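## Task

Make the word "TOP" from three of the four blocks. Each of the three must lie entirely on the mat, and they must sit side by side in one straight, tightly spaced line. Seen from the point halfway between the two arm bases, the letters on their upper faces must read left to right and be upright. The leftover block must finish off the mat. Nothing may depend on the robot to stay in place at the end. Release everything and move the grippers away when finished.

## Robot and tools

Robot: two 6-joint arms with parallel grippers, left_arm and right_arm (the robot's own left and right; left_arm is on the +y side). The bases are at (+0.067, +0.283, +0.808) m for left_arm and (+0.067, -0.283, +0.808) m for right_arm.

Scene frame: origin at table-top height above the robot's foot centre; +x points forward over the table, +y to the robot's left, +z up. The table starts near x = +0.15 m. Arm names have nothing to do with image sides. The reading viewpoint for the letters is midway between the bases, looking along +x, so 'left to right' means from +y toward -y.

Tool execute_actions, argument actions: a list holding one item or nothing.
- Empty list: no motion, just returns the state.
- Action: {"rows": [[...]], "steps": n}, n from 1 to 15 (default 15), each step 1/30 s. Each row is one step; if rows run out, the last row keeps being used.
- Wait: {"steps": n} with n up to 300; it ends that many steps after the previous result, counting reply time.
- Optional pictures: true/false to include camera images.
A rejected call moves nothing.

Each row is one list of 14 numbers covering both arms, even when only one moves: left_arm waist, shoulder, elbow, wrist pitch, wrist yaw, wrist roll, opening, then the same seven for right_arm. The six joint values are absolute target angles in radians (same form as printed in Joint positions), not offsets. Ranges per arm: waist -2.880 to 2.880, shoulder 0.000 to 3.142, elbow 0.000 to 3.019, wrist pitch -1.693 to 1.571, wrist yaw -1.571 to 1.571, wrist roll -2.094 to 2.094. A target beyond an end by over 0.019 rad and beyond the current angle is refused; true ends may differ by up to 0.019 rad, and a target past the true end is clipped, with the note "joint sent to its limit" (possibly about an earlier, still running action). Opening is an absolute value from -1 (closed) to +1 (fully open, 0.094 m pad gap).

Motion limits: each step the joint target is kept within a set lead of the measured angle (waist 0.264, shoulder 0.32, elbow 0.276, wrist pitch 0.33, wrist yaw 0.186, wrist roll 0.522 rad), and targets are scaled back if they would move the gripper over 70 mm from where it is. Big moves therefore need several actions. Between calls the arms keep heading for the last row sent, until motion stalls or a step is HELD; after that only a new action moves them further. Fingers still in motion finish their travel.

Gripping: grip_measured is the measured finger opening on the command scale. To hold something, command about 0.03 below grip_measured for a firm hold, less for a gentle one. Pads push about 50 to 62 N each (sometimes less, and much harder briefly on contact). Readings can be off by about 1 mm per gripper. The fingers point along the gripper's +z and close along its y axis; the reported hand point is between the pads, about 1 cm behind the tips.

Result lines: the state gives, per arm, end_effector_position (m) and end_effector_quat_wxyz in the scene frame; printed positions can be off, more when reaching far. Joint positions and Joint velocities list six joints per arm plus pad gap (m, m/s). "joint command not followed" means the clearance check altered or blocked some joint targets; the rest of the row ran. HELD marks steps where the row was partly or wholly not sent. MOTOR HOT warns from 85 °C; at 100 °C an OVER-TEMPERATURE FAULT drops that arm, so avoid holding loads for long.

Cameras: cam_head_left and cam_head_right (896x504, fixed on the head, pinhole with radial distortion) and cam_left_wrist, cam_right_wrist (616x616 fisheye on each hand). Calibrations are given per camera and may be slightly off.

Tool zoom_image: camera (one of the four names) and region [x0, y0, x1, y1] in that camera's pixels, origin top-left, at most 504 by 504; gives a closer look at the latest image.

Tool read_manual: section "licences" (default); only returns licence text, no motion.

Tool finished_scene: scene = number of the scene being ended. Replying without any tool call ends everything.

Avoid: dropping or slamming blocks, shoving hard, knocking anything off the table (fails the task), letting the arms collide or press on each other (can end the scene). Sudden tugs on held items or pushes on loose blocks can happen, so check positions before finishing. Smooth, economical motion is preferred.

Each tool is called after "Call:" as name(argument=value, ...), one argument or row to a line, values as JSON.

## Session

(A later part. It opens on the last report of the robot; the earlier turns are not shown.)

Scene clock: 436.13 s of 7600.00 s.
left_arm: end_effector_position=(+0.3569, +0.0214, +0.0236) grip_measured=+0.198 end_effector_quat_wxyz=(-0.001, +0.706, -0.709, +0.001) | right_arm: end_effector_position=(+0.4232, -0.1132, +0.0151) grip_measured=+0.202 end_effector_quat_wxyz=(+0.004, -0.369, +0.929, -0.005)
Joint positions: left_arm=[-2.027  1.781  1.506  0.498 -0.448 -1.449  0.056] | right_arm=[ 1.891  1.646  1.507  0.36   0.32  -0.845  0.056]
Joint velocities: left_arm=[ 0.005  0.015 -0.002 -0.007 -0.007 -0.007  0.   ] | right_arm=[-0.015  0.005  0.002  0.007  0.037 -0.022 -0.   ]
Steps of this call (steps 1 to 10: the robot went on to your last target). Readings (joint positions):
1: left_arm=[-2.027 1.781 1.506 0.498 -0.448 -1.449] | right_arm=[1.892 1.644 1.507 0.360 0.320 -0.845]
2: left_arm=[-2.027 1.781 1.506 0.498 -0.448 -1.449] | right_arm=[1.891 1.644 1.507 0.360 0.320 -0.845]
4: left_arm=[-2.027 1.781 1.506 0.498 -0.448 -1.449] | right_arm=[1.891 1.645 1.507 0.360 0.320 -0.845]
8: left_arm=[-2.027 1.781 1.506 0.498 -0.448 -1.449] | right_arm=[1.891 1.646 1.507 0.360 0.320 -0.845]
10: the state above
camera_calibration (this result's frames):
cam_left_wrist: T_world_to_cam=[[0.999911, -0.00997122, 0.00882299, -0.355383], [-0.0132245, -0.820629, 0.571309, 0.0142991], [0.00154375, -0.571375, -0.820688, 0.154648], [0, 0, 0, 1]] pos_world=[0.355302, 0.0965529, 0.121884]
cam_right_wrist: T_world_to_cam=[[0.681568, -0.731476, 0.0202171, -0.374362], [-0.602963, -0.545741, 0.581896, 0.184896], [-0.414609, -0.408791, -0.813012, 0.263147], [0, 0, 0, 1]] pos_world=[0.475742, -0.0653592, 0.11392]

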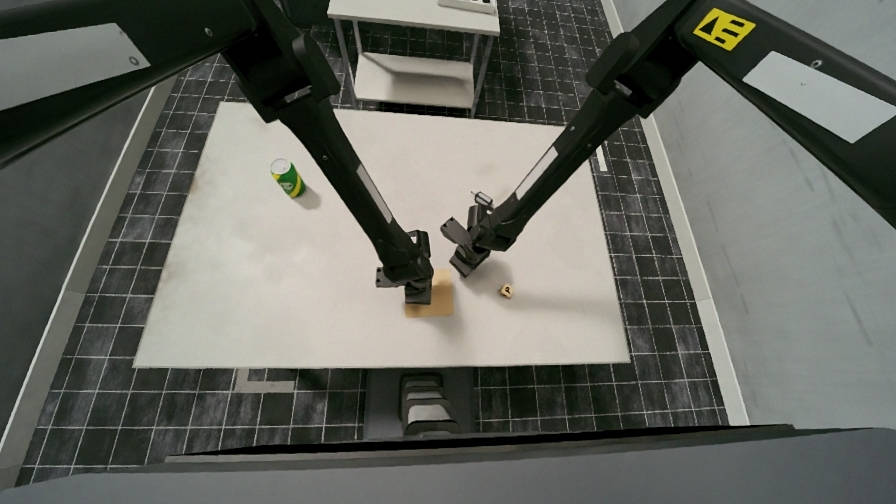

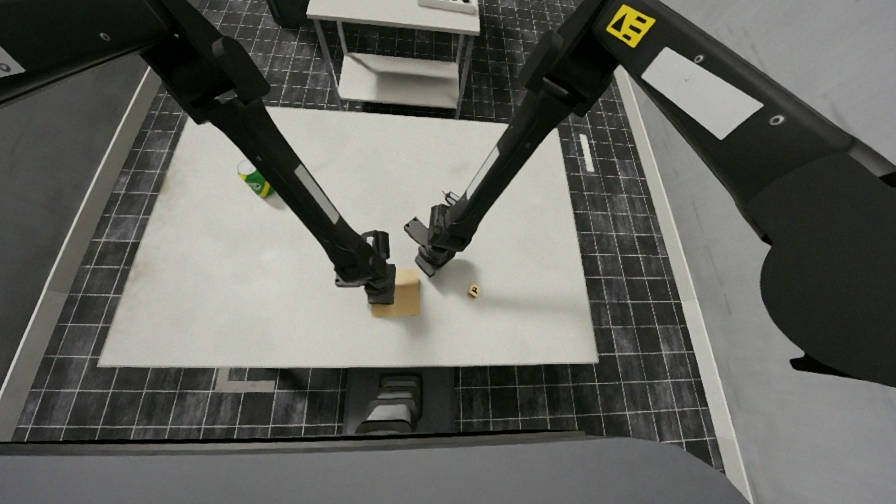

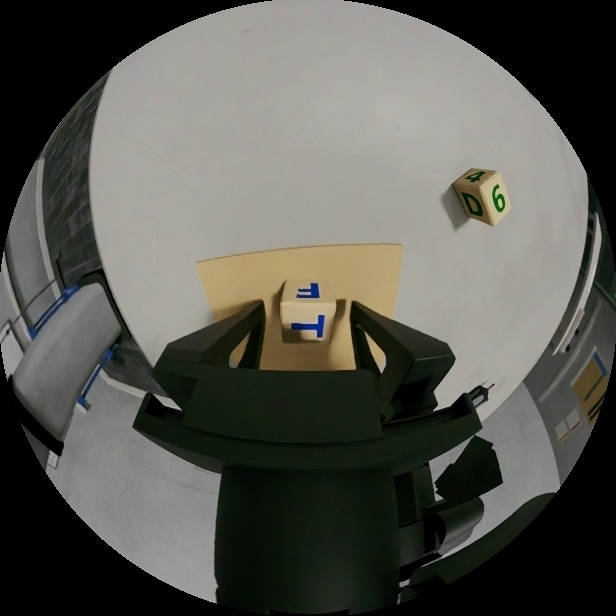

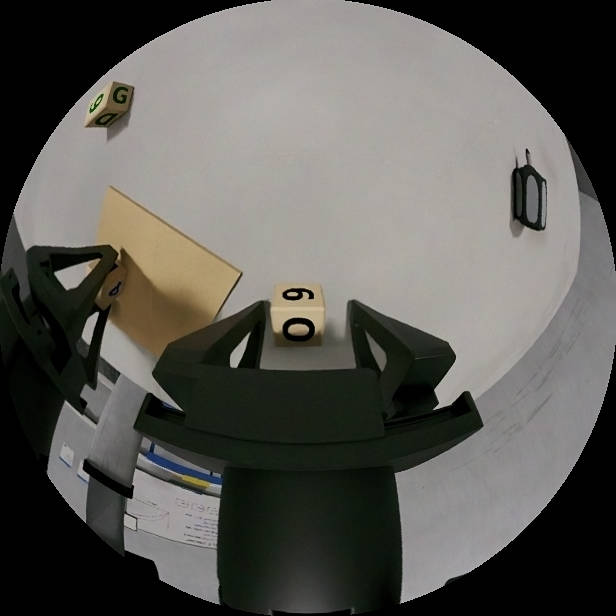

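Call:
execute_actions(
  actions=[
    {"rows": [
[-2.027, 1.781, 1.500, 0.498, -0.448, -1.455, 0.3, 1.886, 1.662, 1.508, 0.347, 0.317, -0.840, 0.2],
[-2.027, 1.781, 1.494, 0.500, -0.448, -1.455, 0.4, 1.886, 1.664, 1.508, 0.347, 0.317, -0.840, 0.2],
[-2.030, 1.778, 1.488, 0.503, -0.449, -1.455, 0.5, 1.886, 1.666, 1.508, 0.347, 0.317, -0.840, 0.18],
[-2.033, 1.773, 1.480, 0.507, -0.451, -1.455, 0.6, 1.886, 1.666, 1.508, 0.347, 0.317, -0.840, 0.14],
[-2.037, 1.766, 1.468, 0.512, -0.454, -1.455, 0.6, 1.886, 1.666, 1.508, 0.347, 0.317, -0.840, 0.08],
[-2.041, 1.757, 1.453, 0.518, -0.457, -1.455, 0.6, 1.886, 1.666, 1.508, 0.347, 0.317, -0.840, 0.02],
[-2.046, 1.746, 1.435, 0.526, -0.461, -1.455, 0.6, 1.886, 1.666, 1.508, 0.347, 0.317, -0.840, -0.04],
[-2.051, 1.734, 1.415, 0.534, -0.465, -1.455, 0.6, 1.886, 1.666, 1.508, 0.347, 0.317, -0.840, -0.10],
[-2.056, 1.721, 1.394, 0.543, -0.470, -1.455, 0.6, 1.886, 1.666, 1.508, 0.347, 0.317, -0.840, -0.15],
[-2.060, 1.708, 1.372, 0.552, -0.474, -1.455, 0.6, 1.886, 1.666, 1.508, 0.347, 0.317, -0.840, -0.19],
[-2.064, 1.695, 1.350, 0.561, -0.478, -1.455, 0.6, 1.886, 1.666, 1.508, 0.347, 0.317, -0.840, -0.23],
[-2.067, 1.682, 1.328, 0.570, -0.482, -1.455, 0.6, 1.886, 1.666, 1.508, 0.347, 0.317, -0.840, -0.26],
[-2.069, 1.669, 1.306, 0.579, -0.485, -1.455, 0.6, 1.886, 1.666, 1.508, 0.347, 0.317, -0.840, -0.29],
[-2.070, 1.656, 1.284, 0.588, -0.487, -1.455, 0.6, 1.886, 1.666, 1.508, 0.347, 0.317, -0.840, -0.31],
[-2.070, 1.643, 1.262, 0.597, -0.488, -1.455, 0.6, 1.886, 1.666, 1.508, 0.347, 0.317, -0.840, -0.33]], "steps": 15},
  ],
  pictures=false,
)

Call:
execute_actions(
  actions=[
    {"rows": [
[-2.062, 1.628, 1.240, 0.603, -0.480, -1.455, 0.6, 1.888, 1.660, 1.508, 0.352, 0.318, -0.843, -0.345],
[-2.048, 1.612, 1.217, 0.609, -0.466, -1.455, 0.6, 1.888, 1.660, 1.508, 0.352, 0.318, -0.843, -0.355],
[-2.028, 1.595, 1.193, 0.615, -0.446, -1.455, 0.6, 1.888, 1.660, 1.508, 0.352, 0.318, -0.843, -0.365],
[-2.002, 1.577, 1.169, 0.621, -0.421, -1.455, 0.6, 1.888, 1.660, 1.508, 0.352, 0.318, -0.843, -0.375],
[-1.972, 1.558, 1.144, 0.627, -0.392, -1.455, 0.6, 1.888, 1.660, 1.508, 0.352, 0.318, -0.843, -0.385],
[-1.939, 1.538, 1.118, 0.633, -0.360, -1.455, 0.6, 1.888, 1.660, 1.508, 0.352, 0.318, -0.843, -0.39],
[-1.904, 1.517, 1.092, 0.639, -0.326, -1.455, 0.6, 1.888, 1.660, 1.508, 0.352, 0.318, -0.843, -0.39],
[-1.868, 1.496, 1.066, 0.645, -0.292, -1.455, 0.6, 1.888, 1.660, 1.508, 0.352, 0.318, -0.843, -0.39],
[-1.833, 1.476, 1.041, 0.650, -0.258, -1.455, 0.6, 1.888, 1.660, 1.508, 0.352, 0.318, -0.843, -0.39],
[-1.799, 1.457, 1.018, 0.655, -0.226, -1.455, 0.6, 1.888, 1.660, 1.508, 0.352, 0.318, -0.843, -0.39],
[-1.769, 1.440, 0.997, 0.660, -0.197, -1.455, 0.6, 1.888, 1.660, 1.508, 0.352, 0.318, -0.843, -0.39],
[-1.743, 1.425, 0.979, 0.664, -0.172, -1.455, 0.6, 1.888, 1.660, 1.508, 0.352, 0.318, -0.843, -0.39],
[-1.722, 1.413, 0.965, 0.667, -0.152, -1.455, 0.6, 1.888, 1.660, 1.508, 0.352, 0.318, -0.843, -0.39],
[-1.708, 1.405, 0.955, 0.669, -0.138, -1.455, 0.6, 1.888, 1.660, 1.508, 0.352, 0.318, -0.843, -0.39],
[-1.700, 1.400, 0.950, 0.670, -0.130, -1.455, 0.6, 1.888, 1.660, 1.508, 0.352, 0.318, -0.843, -0.39]], "steps": 15},
  ],
  pictures=false,
)

Call:
execute_actions(
  actions=[
    {"steps": 12},
  ],
)

Scene clock: 464.63 s of 7600.00 s.
left_arm: end_effector_position=(+0.3420, +0.0340, +0.0722) grip_measured=+0.598 end_effector_quat_wxyz=(+0.000, +0.704, -0.710, -0.012) | right_arm: end_effector_position=(+0.4177, -0.1123, +0.0136) grip_measured=-0.319 end_effector_quat_wxyz=(+0.001, -0.370, +0.929, -0.004)
Joint positions: left_arm=[-2.046  1.684  1.322  0.568 -0.483 -1.449  0.075] | right_arm=[ 1.891  1.653  1.507  0.36   0.32  -0.845  0.032]
Joint velocities: left_arm=[-0.122 -0.405 -0.623  0.252 -0.037 -0.022 -0.001] | right_arm=[ 0.005 -0.005  0.007  0.002  0.037 -0.007 -0.019]
Steps of this call (steps 1 to 15: the robot went on to your last target; steps 16 to 90: nothing new was sent; then 25.00 s passed at rest; steps 91 to 105: all 15 steps of this action). Readings (joint positions):
91: left_arm=[-2.027 1.781 1.506 0.498 -0.448 -1.449] | right_arm=[1.891 1.646 1.507 0.360 0.320 -0.845]
92: left_arm=[-2.027 1.781 1.506 0.498 -0.448 -1.449] | right_arm=[1.891 1.646 1.507 0.360 0.320 -0.845]
94: left_arm=[-2.027 1.781 1.506 0.498 -0.448 -1.449] | right_arm=[1.891 1.647 1.507 0.360 0.320 -0.845]
98: left_arm=[-2.028 1.768 1.477 0.512 -0.457 -1.449] | right_arm=[1.891 1.650 1.507 0.360 0.320 -0.845]
105: the state above

Scene clock: 465.13 s of 7600.00 s.
left_arm: end_effector_position=(+0.3497, +0.2195, +0.1212) grip_measured=+0.598 end_effector_quat_wxyz=(-0.009, +0.683, -0.731, +0.009) | right_arm: end_effector_position=(+0.4177, -0.1123, +0.0136) grip_measured=-0.369 end_effector_quat_wxyz=(+0.001, -0.370, +0.929, -0.004)
Joint positions: left_arm=[-1.723  1.43   1.002  0.653 -0.147 -1.449  0.075] | right_arm=[ 1.891  1.653  1.507  0.36   0.32  -0.845  0.03 ]
Joint velocities: left_arm=[ 0.933 -0.474 -0.501  0.081  0.227 -0.007 -0.001] | right_arm=[-0.015  0.005  0.002  0.007 -0.007 -0.051 -0.   ]
Steps of this call (steps 1 to 15: all 15 steps of this action). Readings (joint positions):
1: left_arm=[-2.050 1.670 1.300 0.576 -0.483 -1.449] | right_arm=[1.891 1.653 1.507 0.360 0.320 -0.845]
2: left_arm=[-2.051 1.656 1.279 0.584 -0.476 -1.449] | right_arm=[1.891 1.653 1.507 0.360 0.320 -0.845]
4: left_arm=[-2.047 1.624 1.235 0.597 -0.441 -1.449] | right_arm=[1.891 1.653 1.507 0.360 0.320 -0.845]
8: left_arm=[-1.982 1.552 1.143 0.620 -0.325 -1.449] | right_arm=[1.891 1.653 1.507 0.360 0.320 -0.845]
15: the state above

Scene clock: 465.53 s of 7600.00 s.
left_arm: end_effector_position=(+0.3556, +0.2372, +0.1298) grip_measured=+0.598 end_effector_quat_wxyz=(-0.019, +0.681, -0.732, +0.007) | right_arm: end_effector_position=(+0.4177, -0.1123, +0.0136) grip_measured=-0.369 end_effector_quat_wxyz=(+0.001, -0.370, +0.929, -0.004)
Joint positions: left_arm=[-1.693  1.4    0.976  0.662 -0.133 -1.449  0.075] | right_arm=[ 1.891  1.653  1.507  0.36   0.32  -0.845  0.03 ]
Joint velocities: left_arm=[-0.005  0.024  0.027 -0.017 -0.037  0.051 -0.001] | right_arm=[-0.015 -0.015  0.007  0.002 -0.051  0.007  0.   ]
Steps of this call (steps 1 to 12: the robot went on to your last target). Readings (joint positions):
1: left_arm=[-1.695 1.416 0.988 0.656 -0.143 -1.449] | right_arm=[1.891 1.653 1.507 0.360 0.320 -0.845]
2: left_arm=[-1.677 1.407 0.980 0.657 -0.142 -1.449] | right_arm=[1.891 1.653 1.507 0.360 0.320 -0.845]
4: left_arm=[-1.668 1.400 0.976 0.659 -0.140 -1.449] | right_arm=[1.891 1.653 1.507 0.360 0.320 -0.845]
8: left_arm=[-1.685 1.400 0.976 0.662 -0.134 -1.449] | right_arm=[1.891 1.653 1.507 0.360 0.320 -0.845]
12: the state above
camera_calibration (this result's frames):
cam_left_wrist: T_world_to_cam=[[0.995969, -0.0790964, 0.0423106, -0.339458], [-0.089239, -0.825826, 0.556819, 0.160802], [-0.0091012, -0.55835, -0.829555, 0.367018], [0, 0, 0, 1]] pos_world=[0.35578, 0.310869, 0.229286]
cam_right_wrist: T_world_to_cam=[[0.683323, -0.72996, 0.0150984, -0.370374], [-0.597731, -0.547427, 0.585697, 0.180529], [-0.419271, -0.409245, -0.810389, 0.261912], [0, 0, 0, 1]] pos_world=[0.470805, -0.0643452, 0.112107]

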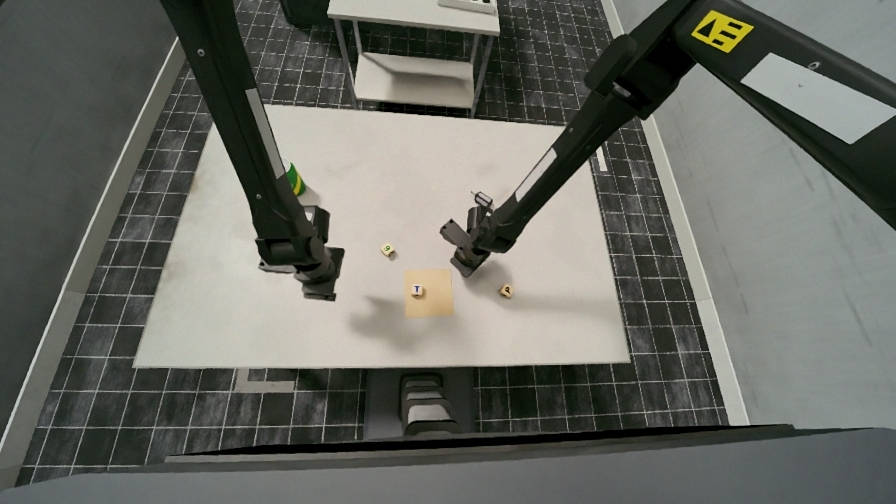

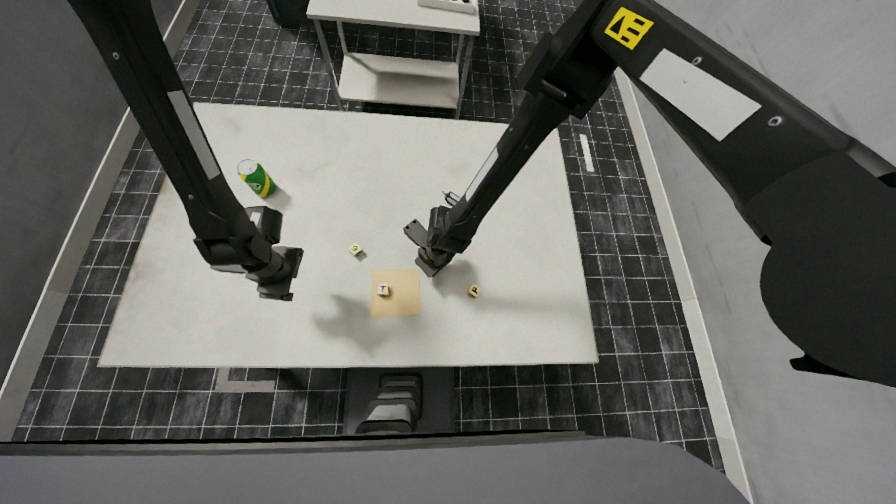

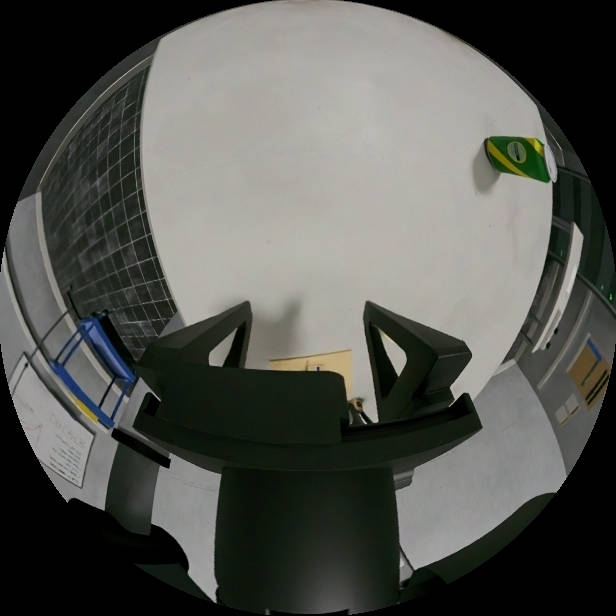

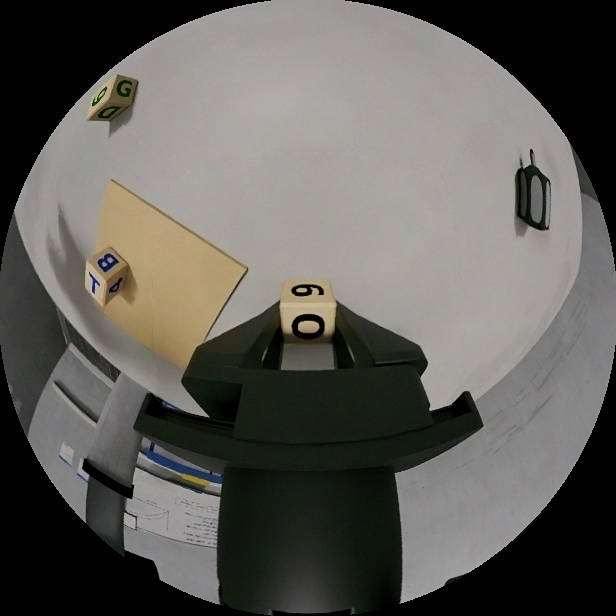

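Call:
zoom_image(
  camera="cam_head_left",
  region=[395, 255, 475, 325],
)

Call:
zoom_image(
  camera="cam_right_wrist",
  region=[190, 220, 400, 370],
)

Region (395, 255, 475, 325) of cam_head_left's 896x504 image, scaled by 6.300, with more detail than that image has; it fills the top 441 rows of this view, and the rest is white.

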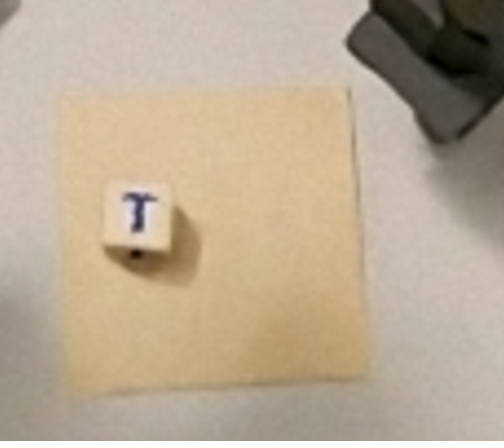

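Region (190, 220, 400, 370) of cam_right_wrist's 616x616 image, scaled by 2.400, with more detail than that image has; it fills the top 360 rows of this view, and the rest is white.

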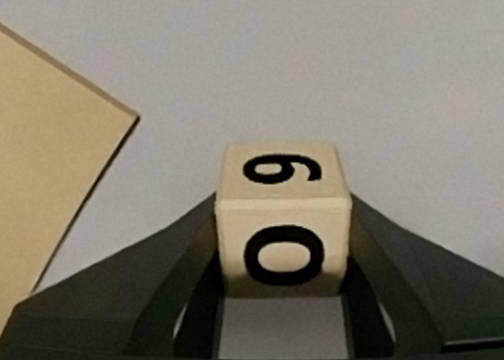

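Call:
execute_actions(
  actions=[
    {"rows": [
[-1.700, 1.400, 0.960, 0.665, -0.132, -1.450, 0.6, 1.892, 1.648, 1.497, 0.364, 0.321, -0.845, -0.40],
[-1.700, 1.400, 0.960, 0.665, -0.132, -1.450, 0.6, 1.894, 1.641, 1.485, 0.370, 0.323, -0.845, -0.40],
[-1.700, 1.400, 0.960, 0.665, -0.132, -1.450, 0.6, 1.897, 1.631, 1.470, 0.377, 0.326, -0.845, -0.40],
[-1.700, 1.400, 0.960, 0.665, -0.132, -1.450, 0.6, 1.901, 1.618, 1.451, 0.385, 0.330, -0.845, -0.40],
[-1.700, 1.400, 0.960, 0.665, -0.132, -1.450, 0.6, 1.906, 1.604, 1.430, 0.394, 0.335, -0.850, -0.40],
[-1.700, 1.400, 0.960, 0.665, -0.132, -1.450, 0.6, 1.912, 1.590, 1.409, 0.403, 0.340, -0.862, -0.40],
[-1.700, 1.400, 0.960, 0.665, -0.132, -1.450, 0.6, 1.918, 1.577, 1.389, 0.412, 0.346, -0.880, -0.40],
[-1.700, 1.400, 0.960, 0.665, -0.132, -1.450, 0.6, 1.925, 1.567, 1.371, 0.421, 0.352, -0.905, -0.40],
[-1.700, 1.400, 0.960, 0.665, -0.132, -1.450, 0.6, 1.932, 1.560, 1.357, 0.430, 0.359, -0.935, -0.40],
[-1.700, 1.400, 0.960, 0.665, -0.132, -1.450, 0.6, 1.940, 1.557, 1.347, 0.439, 0.366, -0.970, -0.40],
[-1.700, 1.400, 0.960, 0.665, -0.132, -1.450, 0.6, 1.948, 1.558, 1.341, 0.448, 0.374, -1.010, -0.40],
[-1.700, 1.400, 0.960, 0.665, -0.132, -1.450, 0.6, 1.957, 1.563, 1.339, 0.458, 0.382, -1.053, -0.40],
[-1.700, 1.400, 0.960, 0.665, -0.132, -1.450, 0.6, 1.966, 1.571, 1.340, 0.468, 0.391, -1.098, -0.40],
[-1.700, 1.400, 0.960, 0.665, -0.132, -1.450, 0.6, 1.976, 1.582, 1.343, 0.478, 0.400, -1.145, -0.40],
[-1.700, 1.400, 0.960, 0.665, -0.132, -1.450, 0.6, 1.986, 1.595, 1.347, 0.488, 0.409, -1.193, -0.40]], "steps": 15},
  ],
  pictures=false,
)

Call:
execute_actions(
  actions=[
    {"rows": [
[-1.700, 1.400, 0.960, 0.665, -0.132, -1.450, 0.6, 1.996, 1.609, 1.351, 0.498, 0.418, -1.242, -0.40],
[-1.700, 1.400, 0.960, 0.665, -0.132, -1.450, 0.6, 2.006, 1.624, 1.356, 0.508, 0.427, -1.291, -0.40],
[-1.700, 1.400, 0.960, 0.665, -0.132, -1.450, 0.6, 2.016, 1.640, 1.361, 0.518, 0.436, -1.340, -0.40],
[-1.700, 1.400, 0.960, 0.665, -0.132, -1.450, 0.6, 2.026, 1.656, 1.366, 0.528, 0.445, -1.388, -0.40],
[-1.700, 1.400, 0.960, 0.665, -0.132, -1.450, 0.6, 2.035, 1.671, 1.371, 0.538, 0.454, -1.435, -0.40],
[-1.700, 1.400, 0.960, 0.665, -0.132, -1.450, 0.6, 2.044, 1.686, 1.375, 0.547, 0.462, -1.480, -0.40],
[-1.700, 1.400, 0.960, 0.665, -0.132, -1.450, 0.6, 2.052, 1.700, 1.379, 0.556, 0.470, -1.523, -0.40],
[-1.700, 1.400, 0.960, 0.665, -0.132, -1.450, 0.6, 2.059, 1.713, 1.383, 0.564, 0.477, -1.563, -0.40],
[-1.700, 1.400, 0.960, 0.665, -0.132, -1.450, 0.6, 2.065, 1.724, 1.386, 0.571, 0.483, -1.599, -0.40],
[-1.700, 1.400, 0.960, 0.665, -0.132, -1.450, 0.6, 2.071, 1.734, 1.389, 0.577, 0.489, -1.631, -0.40],
[-1.700, 1.400, 0.960, 0.665, -0.132, -1.450, 0.6, 2.075, 1.742, 1.391, 0.582, 0.494, -1.659, -0.40],
[-1.700, 1.400, 0.960, 0.665, -0.132, -1.450, 0.6, 2.079, 1.749, 1.393, 0.586, 0.498, -1.682, -0.40],
[-1.700, 1.400, 0.960, 0.665, -0.132, -1.450, 0.6, 2.082, 1.754, 1.394, 0.589, 0.501, -1.699, -0.40],
[-1.700, 1.400, 0.960, 0.665, -0.132, -1.450, 0.6, 2.084, 1.757, 1.395, 0.591, 0.502, -1.710, -0.40],
[-1.700, 1.400, 0.960, 0.665, -0.132, -1.450, 0.6, 2.085, 1.758, 1.396, 0.592, 0.503, -1.714, -0.40]], "steps": 15},
  ],
  pictures=false,
)

Call:
execute_actions(
  actions=[
    {"steps": 15},
  ],
)

Scene clock: 507.53 s of 7600.00 s.
left_arm: end_effector_position=(+0.3556, +0.2372, +0.1298) grip_measured=+0.598 end_effector_quat_wxyz=(-0.019, +0.681, -0.732, +0.007) | right_arm: end_effector_position=(+0.4089, -0.0987, +0.0601) grip_measured=-0.369 end_effector_quat_wxyz=(-0.001, -0.446, +0.895, -0.017)
Joint positions: left_arm=[-1.693  1.4    0.976  0.662 -0.133 -1.449  0.075] | right_arm=[ 1.947  1.575  1.356  0.449  0.398 -1.03   0.03 ]
Joint velocities: left_arm=[-0.005 -0.005 -0.012  0.002 -0.066  0.051 -0.   ] | right_arm=[ 0.337  0.024  0.007  0.3    0.183 -0.989 -0.   ]
Steps of this call (steps 1 to 30: the robot went on to your last target; steps 31 to 100: nothing new was sent; then 38.17 s passed at rest; steps 101 to 115: all 15 steps of this action). Readings (joint positions):
101: left_arm=[-1.693 1.400 0.976 0.662 -0.133 -1.449] | right_arm=[1.891 1.653 1.507 0.360 0.320 -0.845]
102: left_arm=[-1.693 1.400 0.976 0.662 -0.133 -1.449] | right_arm=[1.891 1.653 1.507 0.360 0.320 -0.845]
104: left_arm=[-1.693 1.400 0.976 0.662 -0.133 -1.449] | right_arm=[1.891 1.650 1.500 0.361 0.323 -0.845]
108: left_arm=[-1.693 1.400 0.976 0.662 -0.133 -1.449] | right_arm=[1.895 1.613 1.426 0.386 0.343 -0.858]
115: the state above

Scene clock: 508.03 s of 7600.00 s.
left_arm: end_effector_position=(+0.3556, +0.2372, +0.1298) grip_measured=+0.598 end_effector_quat_wxyz=(-0.019, +0.681, -0.732, +0.007) | right_arm: end_effector_position=(+0.3237, -0.0047, +0.0585) grip_measured=-0.369 end_effector_quat_wxyz=(-0.011, -0.681, +0.733, +0.010)
Joint positions: left_arm=[-1.693  1.4    0.976  0.662 -0.133 -1.449  0.075] | right_arm=[ 2.074  1.761  1.39   0.564  0.496 -1.61   0.03 ]
Joint velocities: left_arm=[-0.005  0.005 -0.027 -0.007  0.007 -0.007 -0.001] | right_arm=[ 0.054  0.278 -0.002  0.012  0.007 -0.667 -0.   ]
Steps of this call (steps 1 to 15: all 15 steps of this action). Readings (joint positions):
1: left_arm=[-1.693 1.400 0.976 0.662 -0.133 -1.449] | right_arm=[1.959 1.576 1.356 0.460 0.407 -1.068]
2: left_arm=[-1.693 1.400 0.976 0.662 -0.133 -1.449] | right_arm=[1.971 1.580 1.356 0.471 0.415 -1.108]
4: left_arm=[-1.693 1.400 0.976 0.662 -0.133 -1.449] | right_arm=[1.994 1.595 1.363 0.494 0.433 -1.194]
8: left_arm=[-1.693 1.400 0.976 0.662 -0.133 -1.449] | right_arm=[2.036 1.654 1.385 0.534 0.466 -1.370]
15: the state above

Scene clock: 508.53 s of 7600.00 s.
left_arm: end_effector_position=(+0.3556, +0.2372, +0.1298) grip_measured=+0.598 end_effector_quat_wxyz=(-0.019, +0.681, -0.732, +0.007) | right_arm: end_effector_position=(+0.3228, -0.0023, +0.0576) grip_measured=-0.369 end_effector_quat_wxyz=(-0.008, -0.712, +0.702, +0.008)
Joint positions: left_arm=[-1.693  1.4    0.976  0.662 -0.133 -1.449  0.075] | right_arm=[ 2.077  1.77   1.395  0.575  0.499 -1.701  0.03 ]
Joint velocities: left_arm=[ 0.005  0.005  0.012  0.002 -0.037  0.051  0.   ] | right_arm=[ 0.005 -0.015  0.002 -0.012  0.022  0.007 -0.001]
Steps of this call (steps 1 to 15: the robot went on to your last target). Readings (joint positions):
1: left_arm=[-1.693 1.400 0.976 0.662 -0.133 -1.449] | right_arm=[2.076 1.770 1.390 0.564 0.497 -1.630]
2: left_arm=[-1.693 1.400 0.976 0.662 -0.133 -1.449] | right_arm=[2.077 1.775 1.390 0.564 0.497 -1.645]
4: left_arm=[-1.693 1.400 0.976 0.662 -0.133 -1.449] | right_arm=[2.077 1.779 1.390 0.564 0.498 -1.667]
8: left_arm=[-1.693 1.400 0.976 0.662 -0.133 -1.449] | right_arm=[2.077 1.775 1.393 0.572 0.499 -1.689]
15: the state above
camera_calibration (this result's frames):
cam_left_wrist: T_world_to_cam=[[0.995969, -0.0790964, 0.0423106, -0.339458], [-0.089239, -0.825826, 0.556819, 0.160802], [-0.0091012, -0.55835, -0.829555, 0.367018], [0, 0, 0, 1]] pos_world=[0.35578, 0.310869, 0.229286]
cam_right_wrist: T_world_to_cam=[[0.999848, 0.00795441, -0.0154846, -0.32461], [0.0155089, -0.811038, 0.584788, -0.040232], [-0.00790694, -0.58494, -0.811038, 0.169608], [0, 0, 0, 1]] pos_world=[0.326526, 0.0691628, 0.156059]

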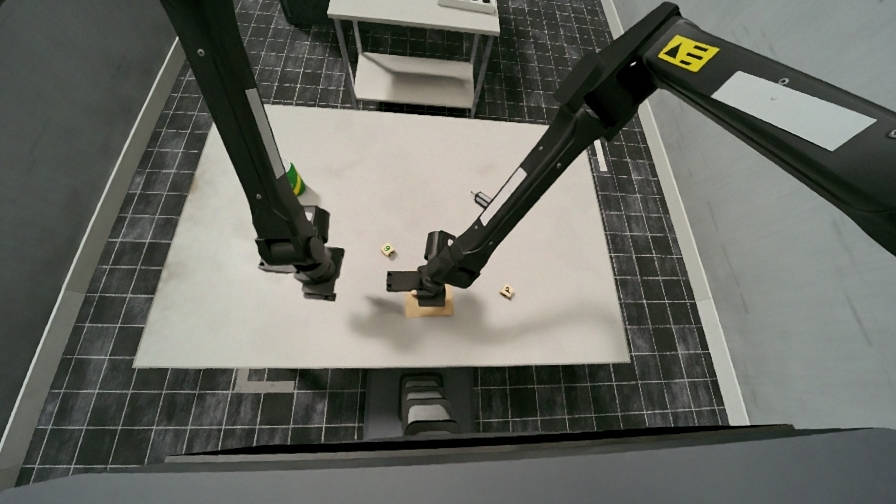

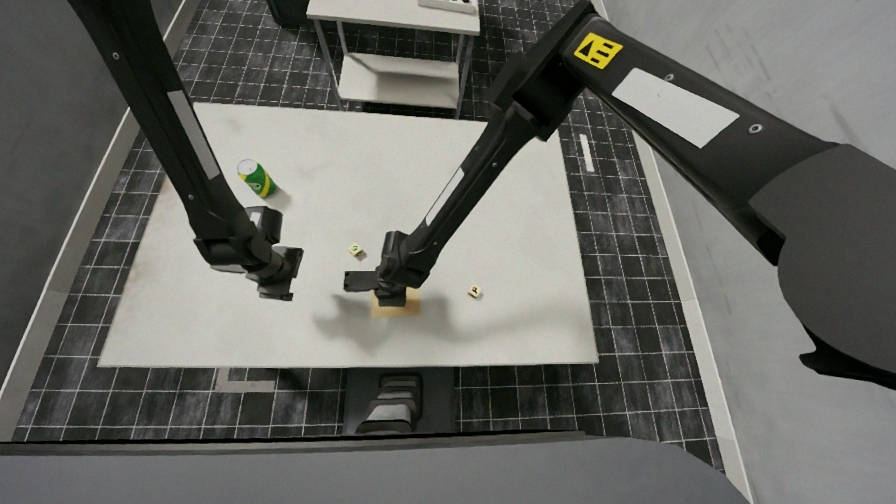

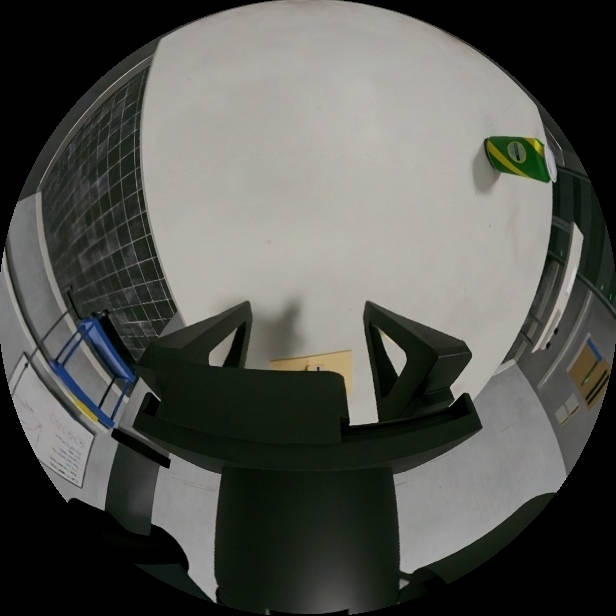

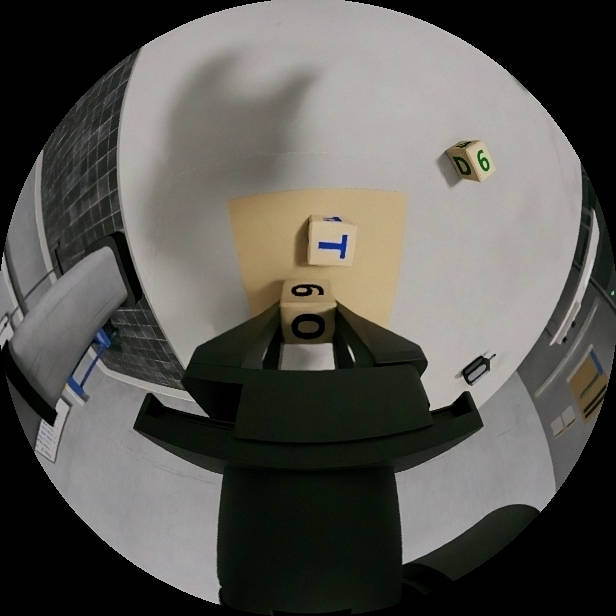

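Call:
zoom_image(
  camera="cam_right_wrist",
  region=[215, 180, 425, 360],
)

Region (215, 180, 425, 360) of cam_right_wrist's 616x616 image, scaled by 2.400, with more detail than that image has; it fills the top 432 rows of this view, and the rest is white.

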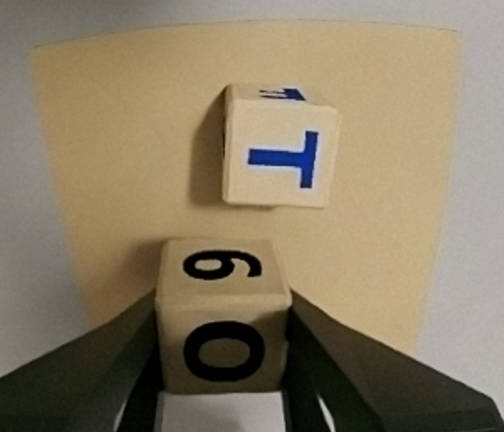

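Call:
execute_actions(
  actions=[
    {"rows": [
[-1.700, 1.400, 0.960, 0.665, -0.132, -1.450, 0.6, 2.069, 1.773, 1.398, 0.570, 0.498, -1.695, -0.40],
[-1.700, 1.400, 0.960, 0.665, -0.132, -1.450, 0.6, 2.065, 1.777, 1.403, 0.564, 0.497, -1.688, -0.40],
[-1.700, 1.400, 0.960, 0.665, -0.132, -1.450, 0.6, 2.062, 1.781, 1.410, 0.559, 0.495, -1.682, -0.40],
[-1.700, 1.400, 0.960, 0.665, -0.132, -1.450, 0.6, 2.059, 1.785, 1.418, 0.554, 0.493, -1.676, -0.40],
[-1.700, 1.400, 0.960, 0.665, -0.132, -1.450, 0.6, 2.057, 1.790, 1.427, 0.550, 0.491, -1.670, -0.40],
[-1.700, 1.400, 0.960, 0.665, -0.132, -1.450, 0.6, 2.055, 1.795, 1.437, 0.546, 0.489, -1.665, -0.40],
[-1.700, 1.400, 0.960, 0.665, -0.132, -1.450, 0.6, 2.053, 1.800, 1.447, 0.542, 0.486, -1.660, -0.40],
[-1.700, 1.400, 0.960, 0.665, -0.132, -1.450, 0.6, 2.051, 1.805, 1.458, 0.538, 0.484, -1.656, -0.40],
[-1.700, 1.400, 0.960, 0.665, -0.132, -1.450, 0.6, 2.049, 1.810, 1.468, 0.534, 0.481, -1.652, -0.40],
[-1.700, 1.400, 0.960, 0.665, -0.132, -1.450, 0.6, 2.047, 1.814, 1.478, 0.531, 0.479, -1.649, -0.40],
[-1.700, 1.400, 0.960, 0.665, -0.132, -1.450, 0.6, 2.046, 1.818, 1.486, 0.528, 0.477, -1.647, -0.40],
[-1.700, 1.400, 0.960, 0.665, -0.132, -1.450, 0.6, 2.045, 1.821, 1.493, 0.525, 0.475, -1.646, -0.40],
[-1.700, 1.400, 0.960, 0.665, -0.132, -1.450, 0.6, 2.044, 1.823, 1.499, 0.523, 0.474, -1.645, -0.40],
[-1.700, 1.400, 0.960, 0.665, -0.132, -1.450, 0.6, 2.043, 1.824, 1.502, 0.522, 0.473, -1.645, -0.40],
[-1.700, 1.400, 0.960, 0.665, -0.132, -1.450, 0.6, 2.043, 1.824, 1.503, 0.522, 0.473, -1.645, -0.40]], "steps": 15},
  ],
  pictures=false,
)

Call:
execute_actions(
  actions=[
    {"steps": 12},
  ],
)

Scene clock: 554.20 s of 7600.00 s.
left_arm: end_effector_position=(+0.3556, +0.2372, +0.1298) grip_measured=+0.598 end_effector_quat_wxyz=(-0.019, +0.681, -0.732, +0.007) | right_arm: end_effector_position=(+0.3418, -0.0053, +0.0285) grip_measured=-0.369 end_effector_quat_wxyz=(+0.000, -0.694, +0.720, -0.004)
Joint positions: left_arm=[-1.693  1.4    0.976  0.662 -0.133 -1.449  0.075] | right_arm=[ 2.054  1.809  1.499  0.542  0.478 -1.662  0.03 ]
Joint velocities: left_arm=[ 0.005 -0.005 -0.007 -0.002 -0.051  0.007 -0.001] | right_arm=[-0.054  0.034  0.1   -0.037 -0.051  0.066  0.   ]
Steps of this call (steps 1 to 15: the robot went on to your last target; steps 16 to 90: nothing new was sent; then 42.17 s passed at rest; steps 91 to 105: all 15 steps of this action). Readings (joint positions):
91: left_arm=[-1.693 1.400 0.976 0.662 -0.133 -1.449] | right_arm=[2.077 1.770 1.395 0.575 0.499 -1.704]
92: left_arm=[-1.693 1.400 0.976 0.662 -0.133 -1.449] | right_arm=[2.077 1.770 1.396 0.575 0.499 -1.703]
94: left_arm=[-1.693 1.400 0.976 0.662 -0.133 -1.449] | right_arm=[2.077 1.771 1.401 0.574 0.499 -1.699]
98: left_arm=[-1.693 1.400 0.976 0.662 -0.133 -1.449] | right_arm=[2.071 1.784 1.437 0.562 0.491 -1.683]
105: the state above

Scene clock: 554.60 s of 7600.00 s.
left_arm: end_effector_position=(+0.3556, +0.2372, +0.1298) grip_measured=+0.598 end_effector_quat_wxyz=(-0.019, +0.681, -0.732, +0.007) | right_arm: end_effector_position=(+0.3411, -0.0069, +0.0268) grip_measured=-0.369 end_effector_quat_wxyz=(-0.001, -0.692, +0.722, -0.005)
Joint positions: left_arm=[-1.693  1.4    0.976  0.662 -0.133 -1.449  0.075] | right_arm=[ 2.051  1.811  1.502  0.539  0.478 -1.655  0.03 ]
Joint velocities: left_arm=[ 0.005 -0.005 -0.007  0.002  0.037  0.007 -0.   ] | right_arm=[-0.005 -0.005  0.002 -0.007 -0.022 -0.037  0.001]
Steps of this call (steps 1 to 12: the robot went on to your last target). Readings (joint positions):
1: left_arm=[-1.693 1.400 0.976 0.662 -0.133 -1.449] | right_arm=[2.053 1.810 1.501 0.541 0.478 -1.660]
2: left_arm=[-1.693 1.400 0.976 0.662 -0.133 -1.449] | right_arm=[2.052 1.811 1.502 0.540 0.478 -1.659]
4: left_arm=[-1.693 1.400 0.976 0.662 -0.133 -1.449] | right_arm=[2.051 1.811 1.502 0.539 0.478 -1.657]
8: left_arm=[-1.693 1.400 0.976 0.662 -0.133 -1.449] | right_arm=[2.051 1.811 1.502 0.539 0.478 -1.656]
12: the state above
camera_calibration (this result's frames):
cam_left_wrist: T_world_to_cam=[[0.995969, -0.0790964, 0.0423106, -0.339458], [-0.089239, -0.825826, 0.556819, 0.160802], [-0.0091012, -0.55835, -0.829555, 0.367018], [0, 0, 0, 1]] pos_world=[0.35578, 0.310869, 0.229286]
cam_right_wrist: T_world_to_cam=[[0.998837, -0.046519, 0.012684, -0.344102], [-0.0450143, -0.805365, 0.591067, -0.00574054], [-0.0172806, -0.590951, -0.806523, 0.145137], [0, 0, 0, 1]] pos_world=[0.345952, 0.0651384, 0.124814]

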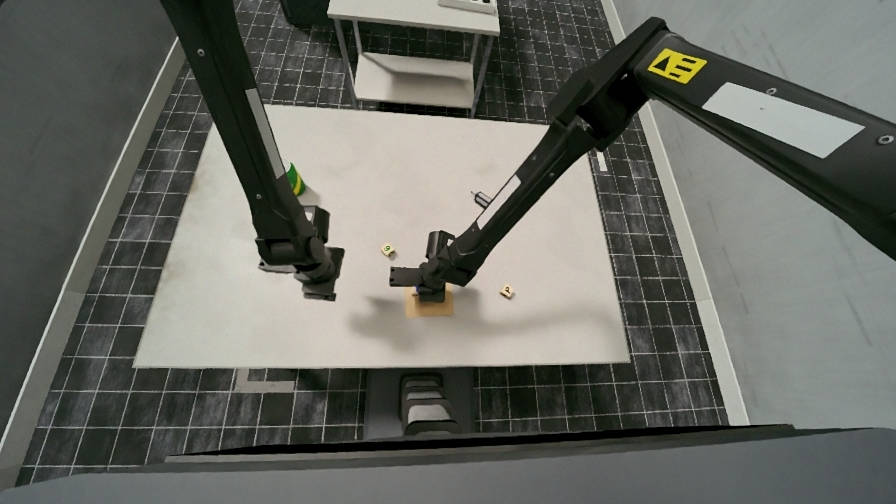

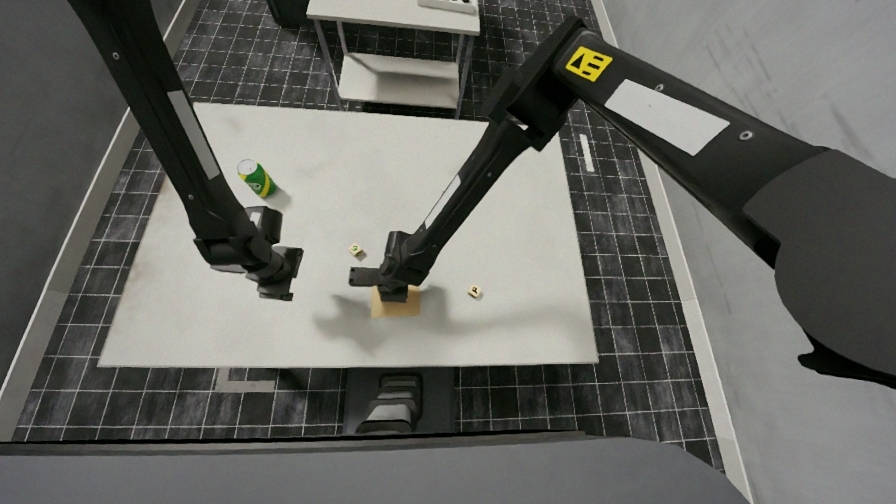

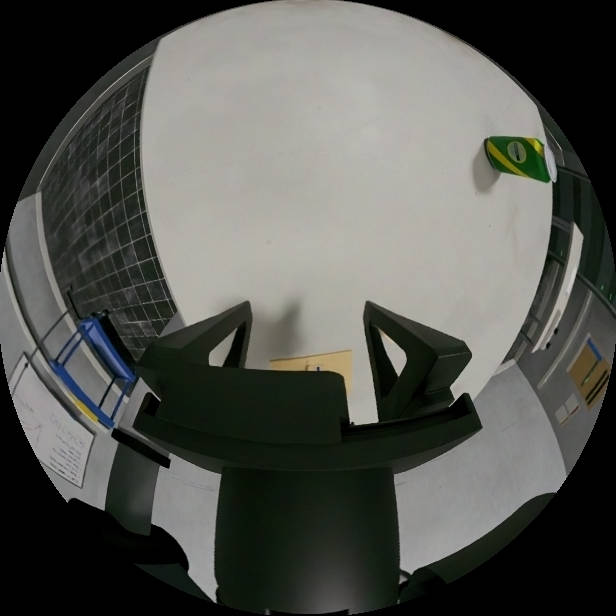

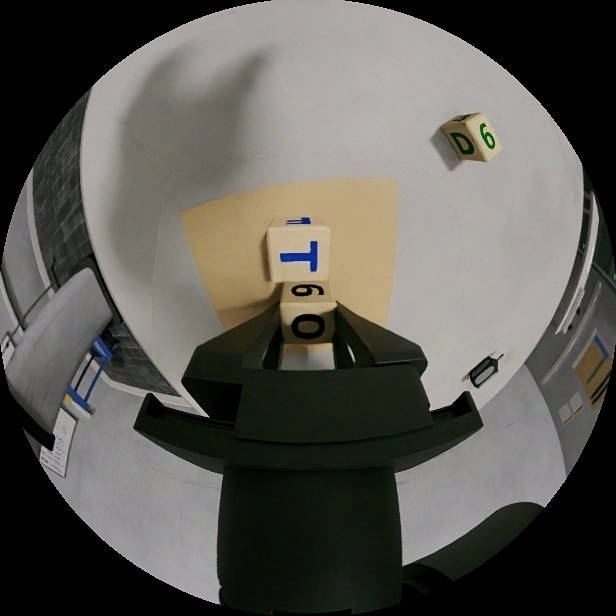

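Call:
zoom_image(
  camera="cam_right_wrist",
  region=[225, 200, 385, 360],
)

Region (225, 200, 385, 360) of cam_right_wrist's 616x616 image, scaled by 3.150, with more detail than that image has.

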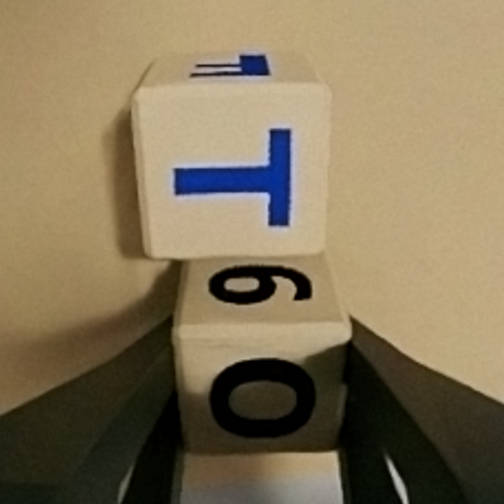

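Call:
execute_actions(
  actions=[
    {"rows": [
[-1.700, 1.400, 0.960, 0.665, -0.132, -1.450, 0.6, 2.043, 1.826, 1.504, 0.521, 0.473, -1.648, -0.40],
[-1.700, 1.400, 0.960, 0.665, -0.132, -1.450, 0.6, 2.042, 1.829, 1.507, 0.520, 0.472, -1.648, -0.40],
[-1.700, 1.400, 0.960, 0.665, -0.132, -1.450, 0.6, 2.042, 1.832, 1.510, 0.519, 0.470, -1.648, -0.40],
[-1.700, 1.400, 0.960, 0.665, -0.132, -1.450, 0.6, 2.041, 1.835, 1.513, 0.518, 0.469, -1.648, -0.40],
[-1.700, 1.400, 0.960, 0.665, -0.132, -1.450, 0.6, 2.041, 1.838, 1.516, 0.517, 0.467, -1.648, -0.40],
[-1.700, 1.400, 0.960, 0.665, -0.132, -1.450, 0.6, 2.040, 1.841, 1.519, 0.515, 0.466, -1.648, -0.40],
[-1.700, 1.400, 0.960, 0.665, -0.132, -1.450, 0.6, 2.040, 1.843, 1.522, 0.514, 0.465, -1.648, -0.40],
[-1.700, 1.400, 0.960, 0.665, -0.132, -1.450, 0.6, 2.040, 1.845, 1.525, 0.513, 0.464, -1.648, -0.40],
[-1.700, 1.400, 0.960, 0.665, -0.132, -1.450, 0.6, 2.040, 1.846, 1.527, 0.512, 0.463, -1.648, -0.40],
[-1.700, 1.400, 0.960, 0.665, -0.132, -1.450, 0.6, 2.040, 1.847, 1.529, 0.512, 0.462, -1.648, -0.40]], "steps": 15},
  ],
  pictures=false,
)

Call:
execute_actions(
  actions=[
    {"steps": 10},
  ],
)

Scene clock: 582.40 s of 7600.00 s.
left_arm: end_effector_position=(+0.3556, +0.2372, +0.1298) grip_measured=+0.598 end_effector_quat_wxyz=(-0.019, +0.681, -0.732, +0.007) | right_arm: end_effector_position=(+0.3317, -0.0004, +0.0201) grip_measured=-0.369 end_effector_quat_wxyz=(-0.001, -0.694, +0.720, +0.004)
Joint positions: left_arm=[-1.693  1.4    0.976  0.662 -0.133 -1.449  0.075] | right_arm=[ 2.051  1.838  1.526  0.528  0.467 -1.655  0.03 ]
Joint velocities: left_arm=[-0.005 -0.005 -0.012 -0.002 -0.095 -0.022  0.   ] | right_arm=[-0.005 -0.005 -0.007 -0.012 -0.095 -0.007 -0.001]
Steps of this call (steps 1 to 15: the robot went on to your last target; steps 16 to 90: nothing new was sent; then 24.30 s passed at rest; steps 91 to 105: all 15 steps of this action). Readings (joint positions):
91: left_arm=[-1.693 1.400 0.976 0.662 -0.133 -1.449] | right_arm=[2.051 1.811 1.502 0.539 0.478 -1.655]
92: left_arm=[-1.693 1.400 0.976 0.662 -0.133 -1.449] | right_arm=[2.051 1.812 1.502 0.539 0.477 -1.655]
94: left_arm=[-1.693 1.400 0.976 0.662 -0.133 -1.449] | right_arm=[2.051 1.815 1.505 0.537 0.475 -1.655]
98: left_arm=[-1.693 1.400 0.976 0.662 -0.133 -1.449] | right_arm=[2.051 1.826 1.518 0.533 0.470 -1.655]
105: the state above

Scene clock: 582.73 s of 7600.00 s.
left_arm: end_effector_position=(+0.3556, +0.2372, +0.1298) grip_measured=+0.598 end_effector_quat_wxyz=(-0.019, +0.681, -0.732, +0.007) | right_arm: end_effector_position=(+0.3313, -0.0003, +0.0201) grip_measured=-0.369 end_effector_quat_wxyz=(-0.001, -0.694, +0.719, +0.004)
Joint positions: left_arm=[-1.693  1.4    0.976  0.662 -0.133 -1.449  0.075] | right_arm=[ 2.051  1.838  1.526  0.528  0.467 -1.655  0.03 ]
Joint velocities: left_arm=[-0.005  0.005 -0.012  0.002 -0.007 -0.022 -0.   ] | right_arm=[ 0.005 -0.015 -0.017 -0.012 -0.022 -0.022  0.001]
Steps of this call (steps 1 to 10: the robot went on to your last target). Readings (joint positions):
1: left_arm=[-1.693 1.400 0.976 0.662 -0.133 -1.449] | right_arm=[2.051 1.838 1.526 0.528 0.467 -1.655]
2: left_arm=[-1.693 1.400 0.976 0.662 -0.133 -1.449] | right_arm=[2.051 1.838 1.526 0.528 0.467 -1.655]
4: left_arm=[-1.693 1.400 0.976 0.662 -0.133 -1.449] | right_arm=[2.051 1.838 1.526 0.528 0.467 -1.655]
8: left_arm=[-1.693 1.400 0.976 0.662 -0.133 -1.449] | right_arm=[2.051 1.838 1.526 0.528 0.467 -1.655]
10: the state above
camera_calibration (this result's frames):
cam_left_wrist: T_world_to_cam=[[0.995969, -0.0790964, 0.0423106, -0.339458], [-0.089239, -0.825826, 0.556819, 0.160802], [-0.0091012, -0.55835, -0.829555, 0.367018], [0, 0, 0, 1]] pos_world=[0.35578, 0.310869, 0.229286]
cam_right_wrist: T_world_to_cam=[[0.999175, -0.0406032, 0.00101299, -0.333864], [-0.0336247, -0.812941, 0.581374, -0.000491627], [-0.0227822, -0.580929, -0.813636, 0.145383], [0, 0, 0, 1]] pos_world=[0.336885, 0.0705016, 0.118913]

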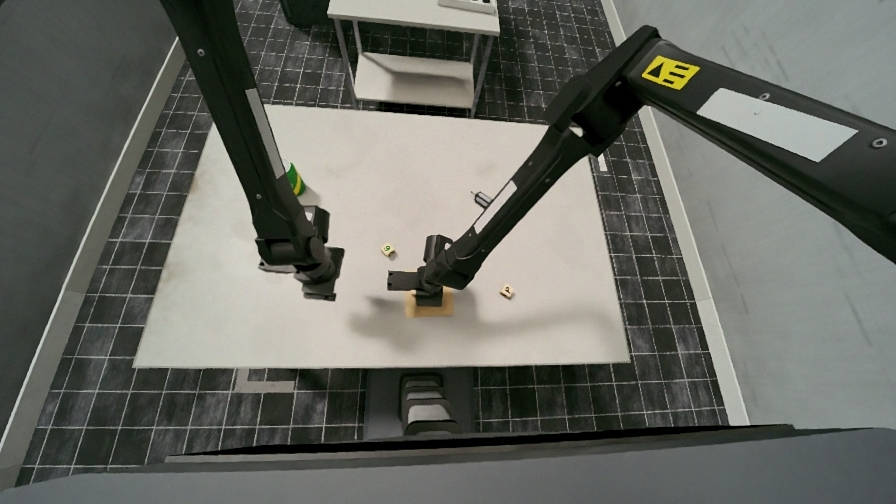

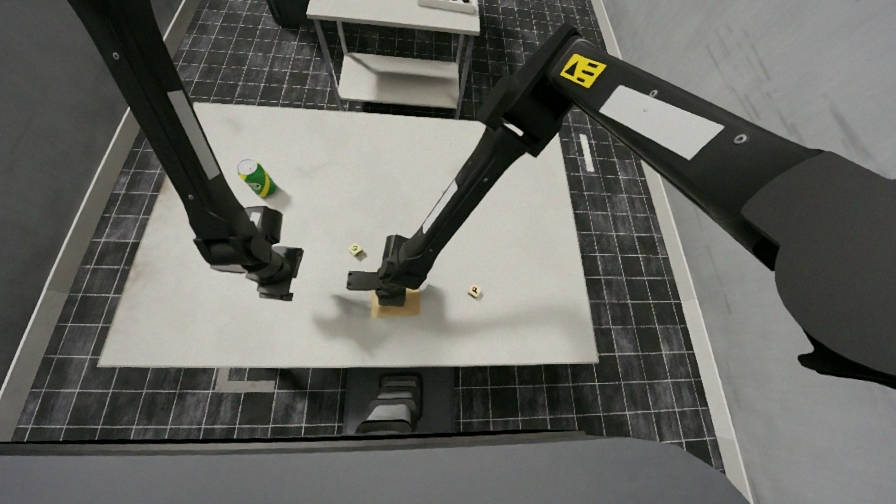

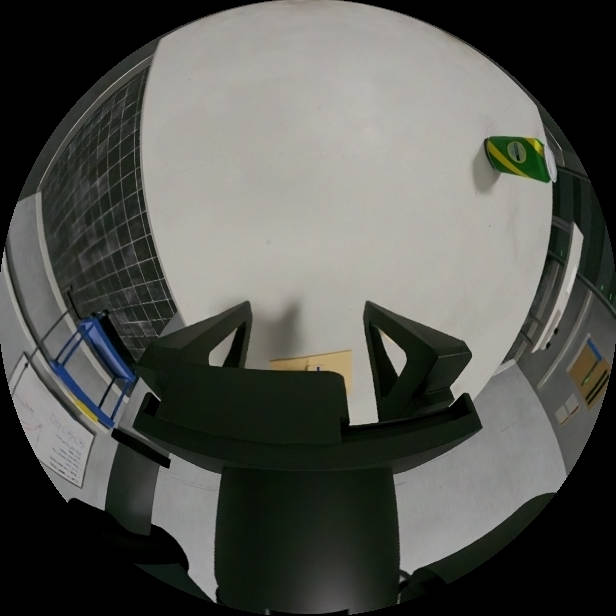

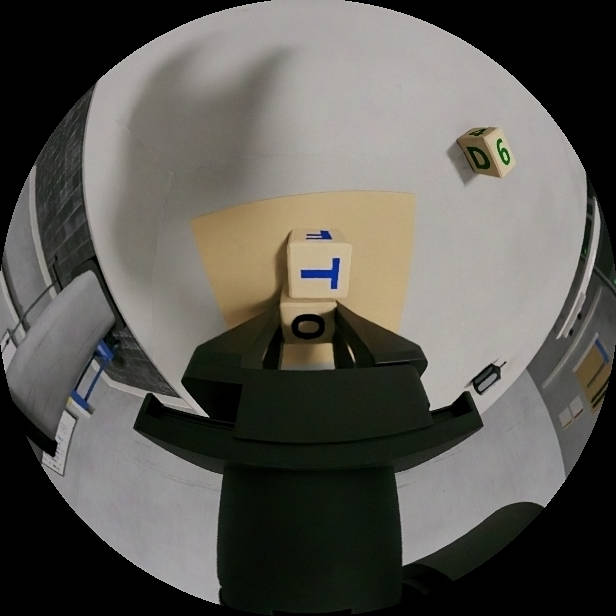

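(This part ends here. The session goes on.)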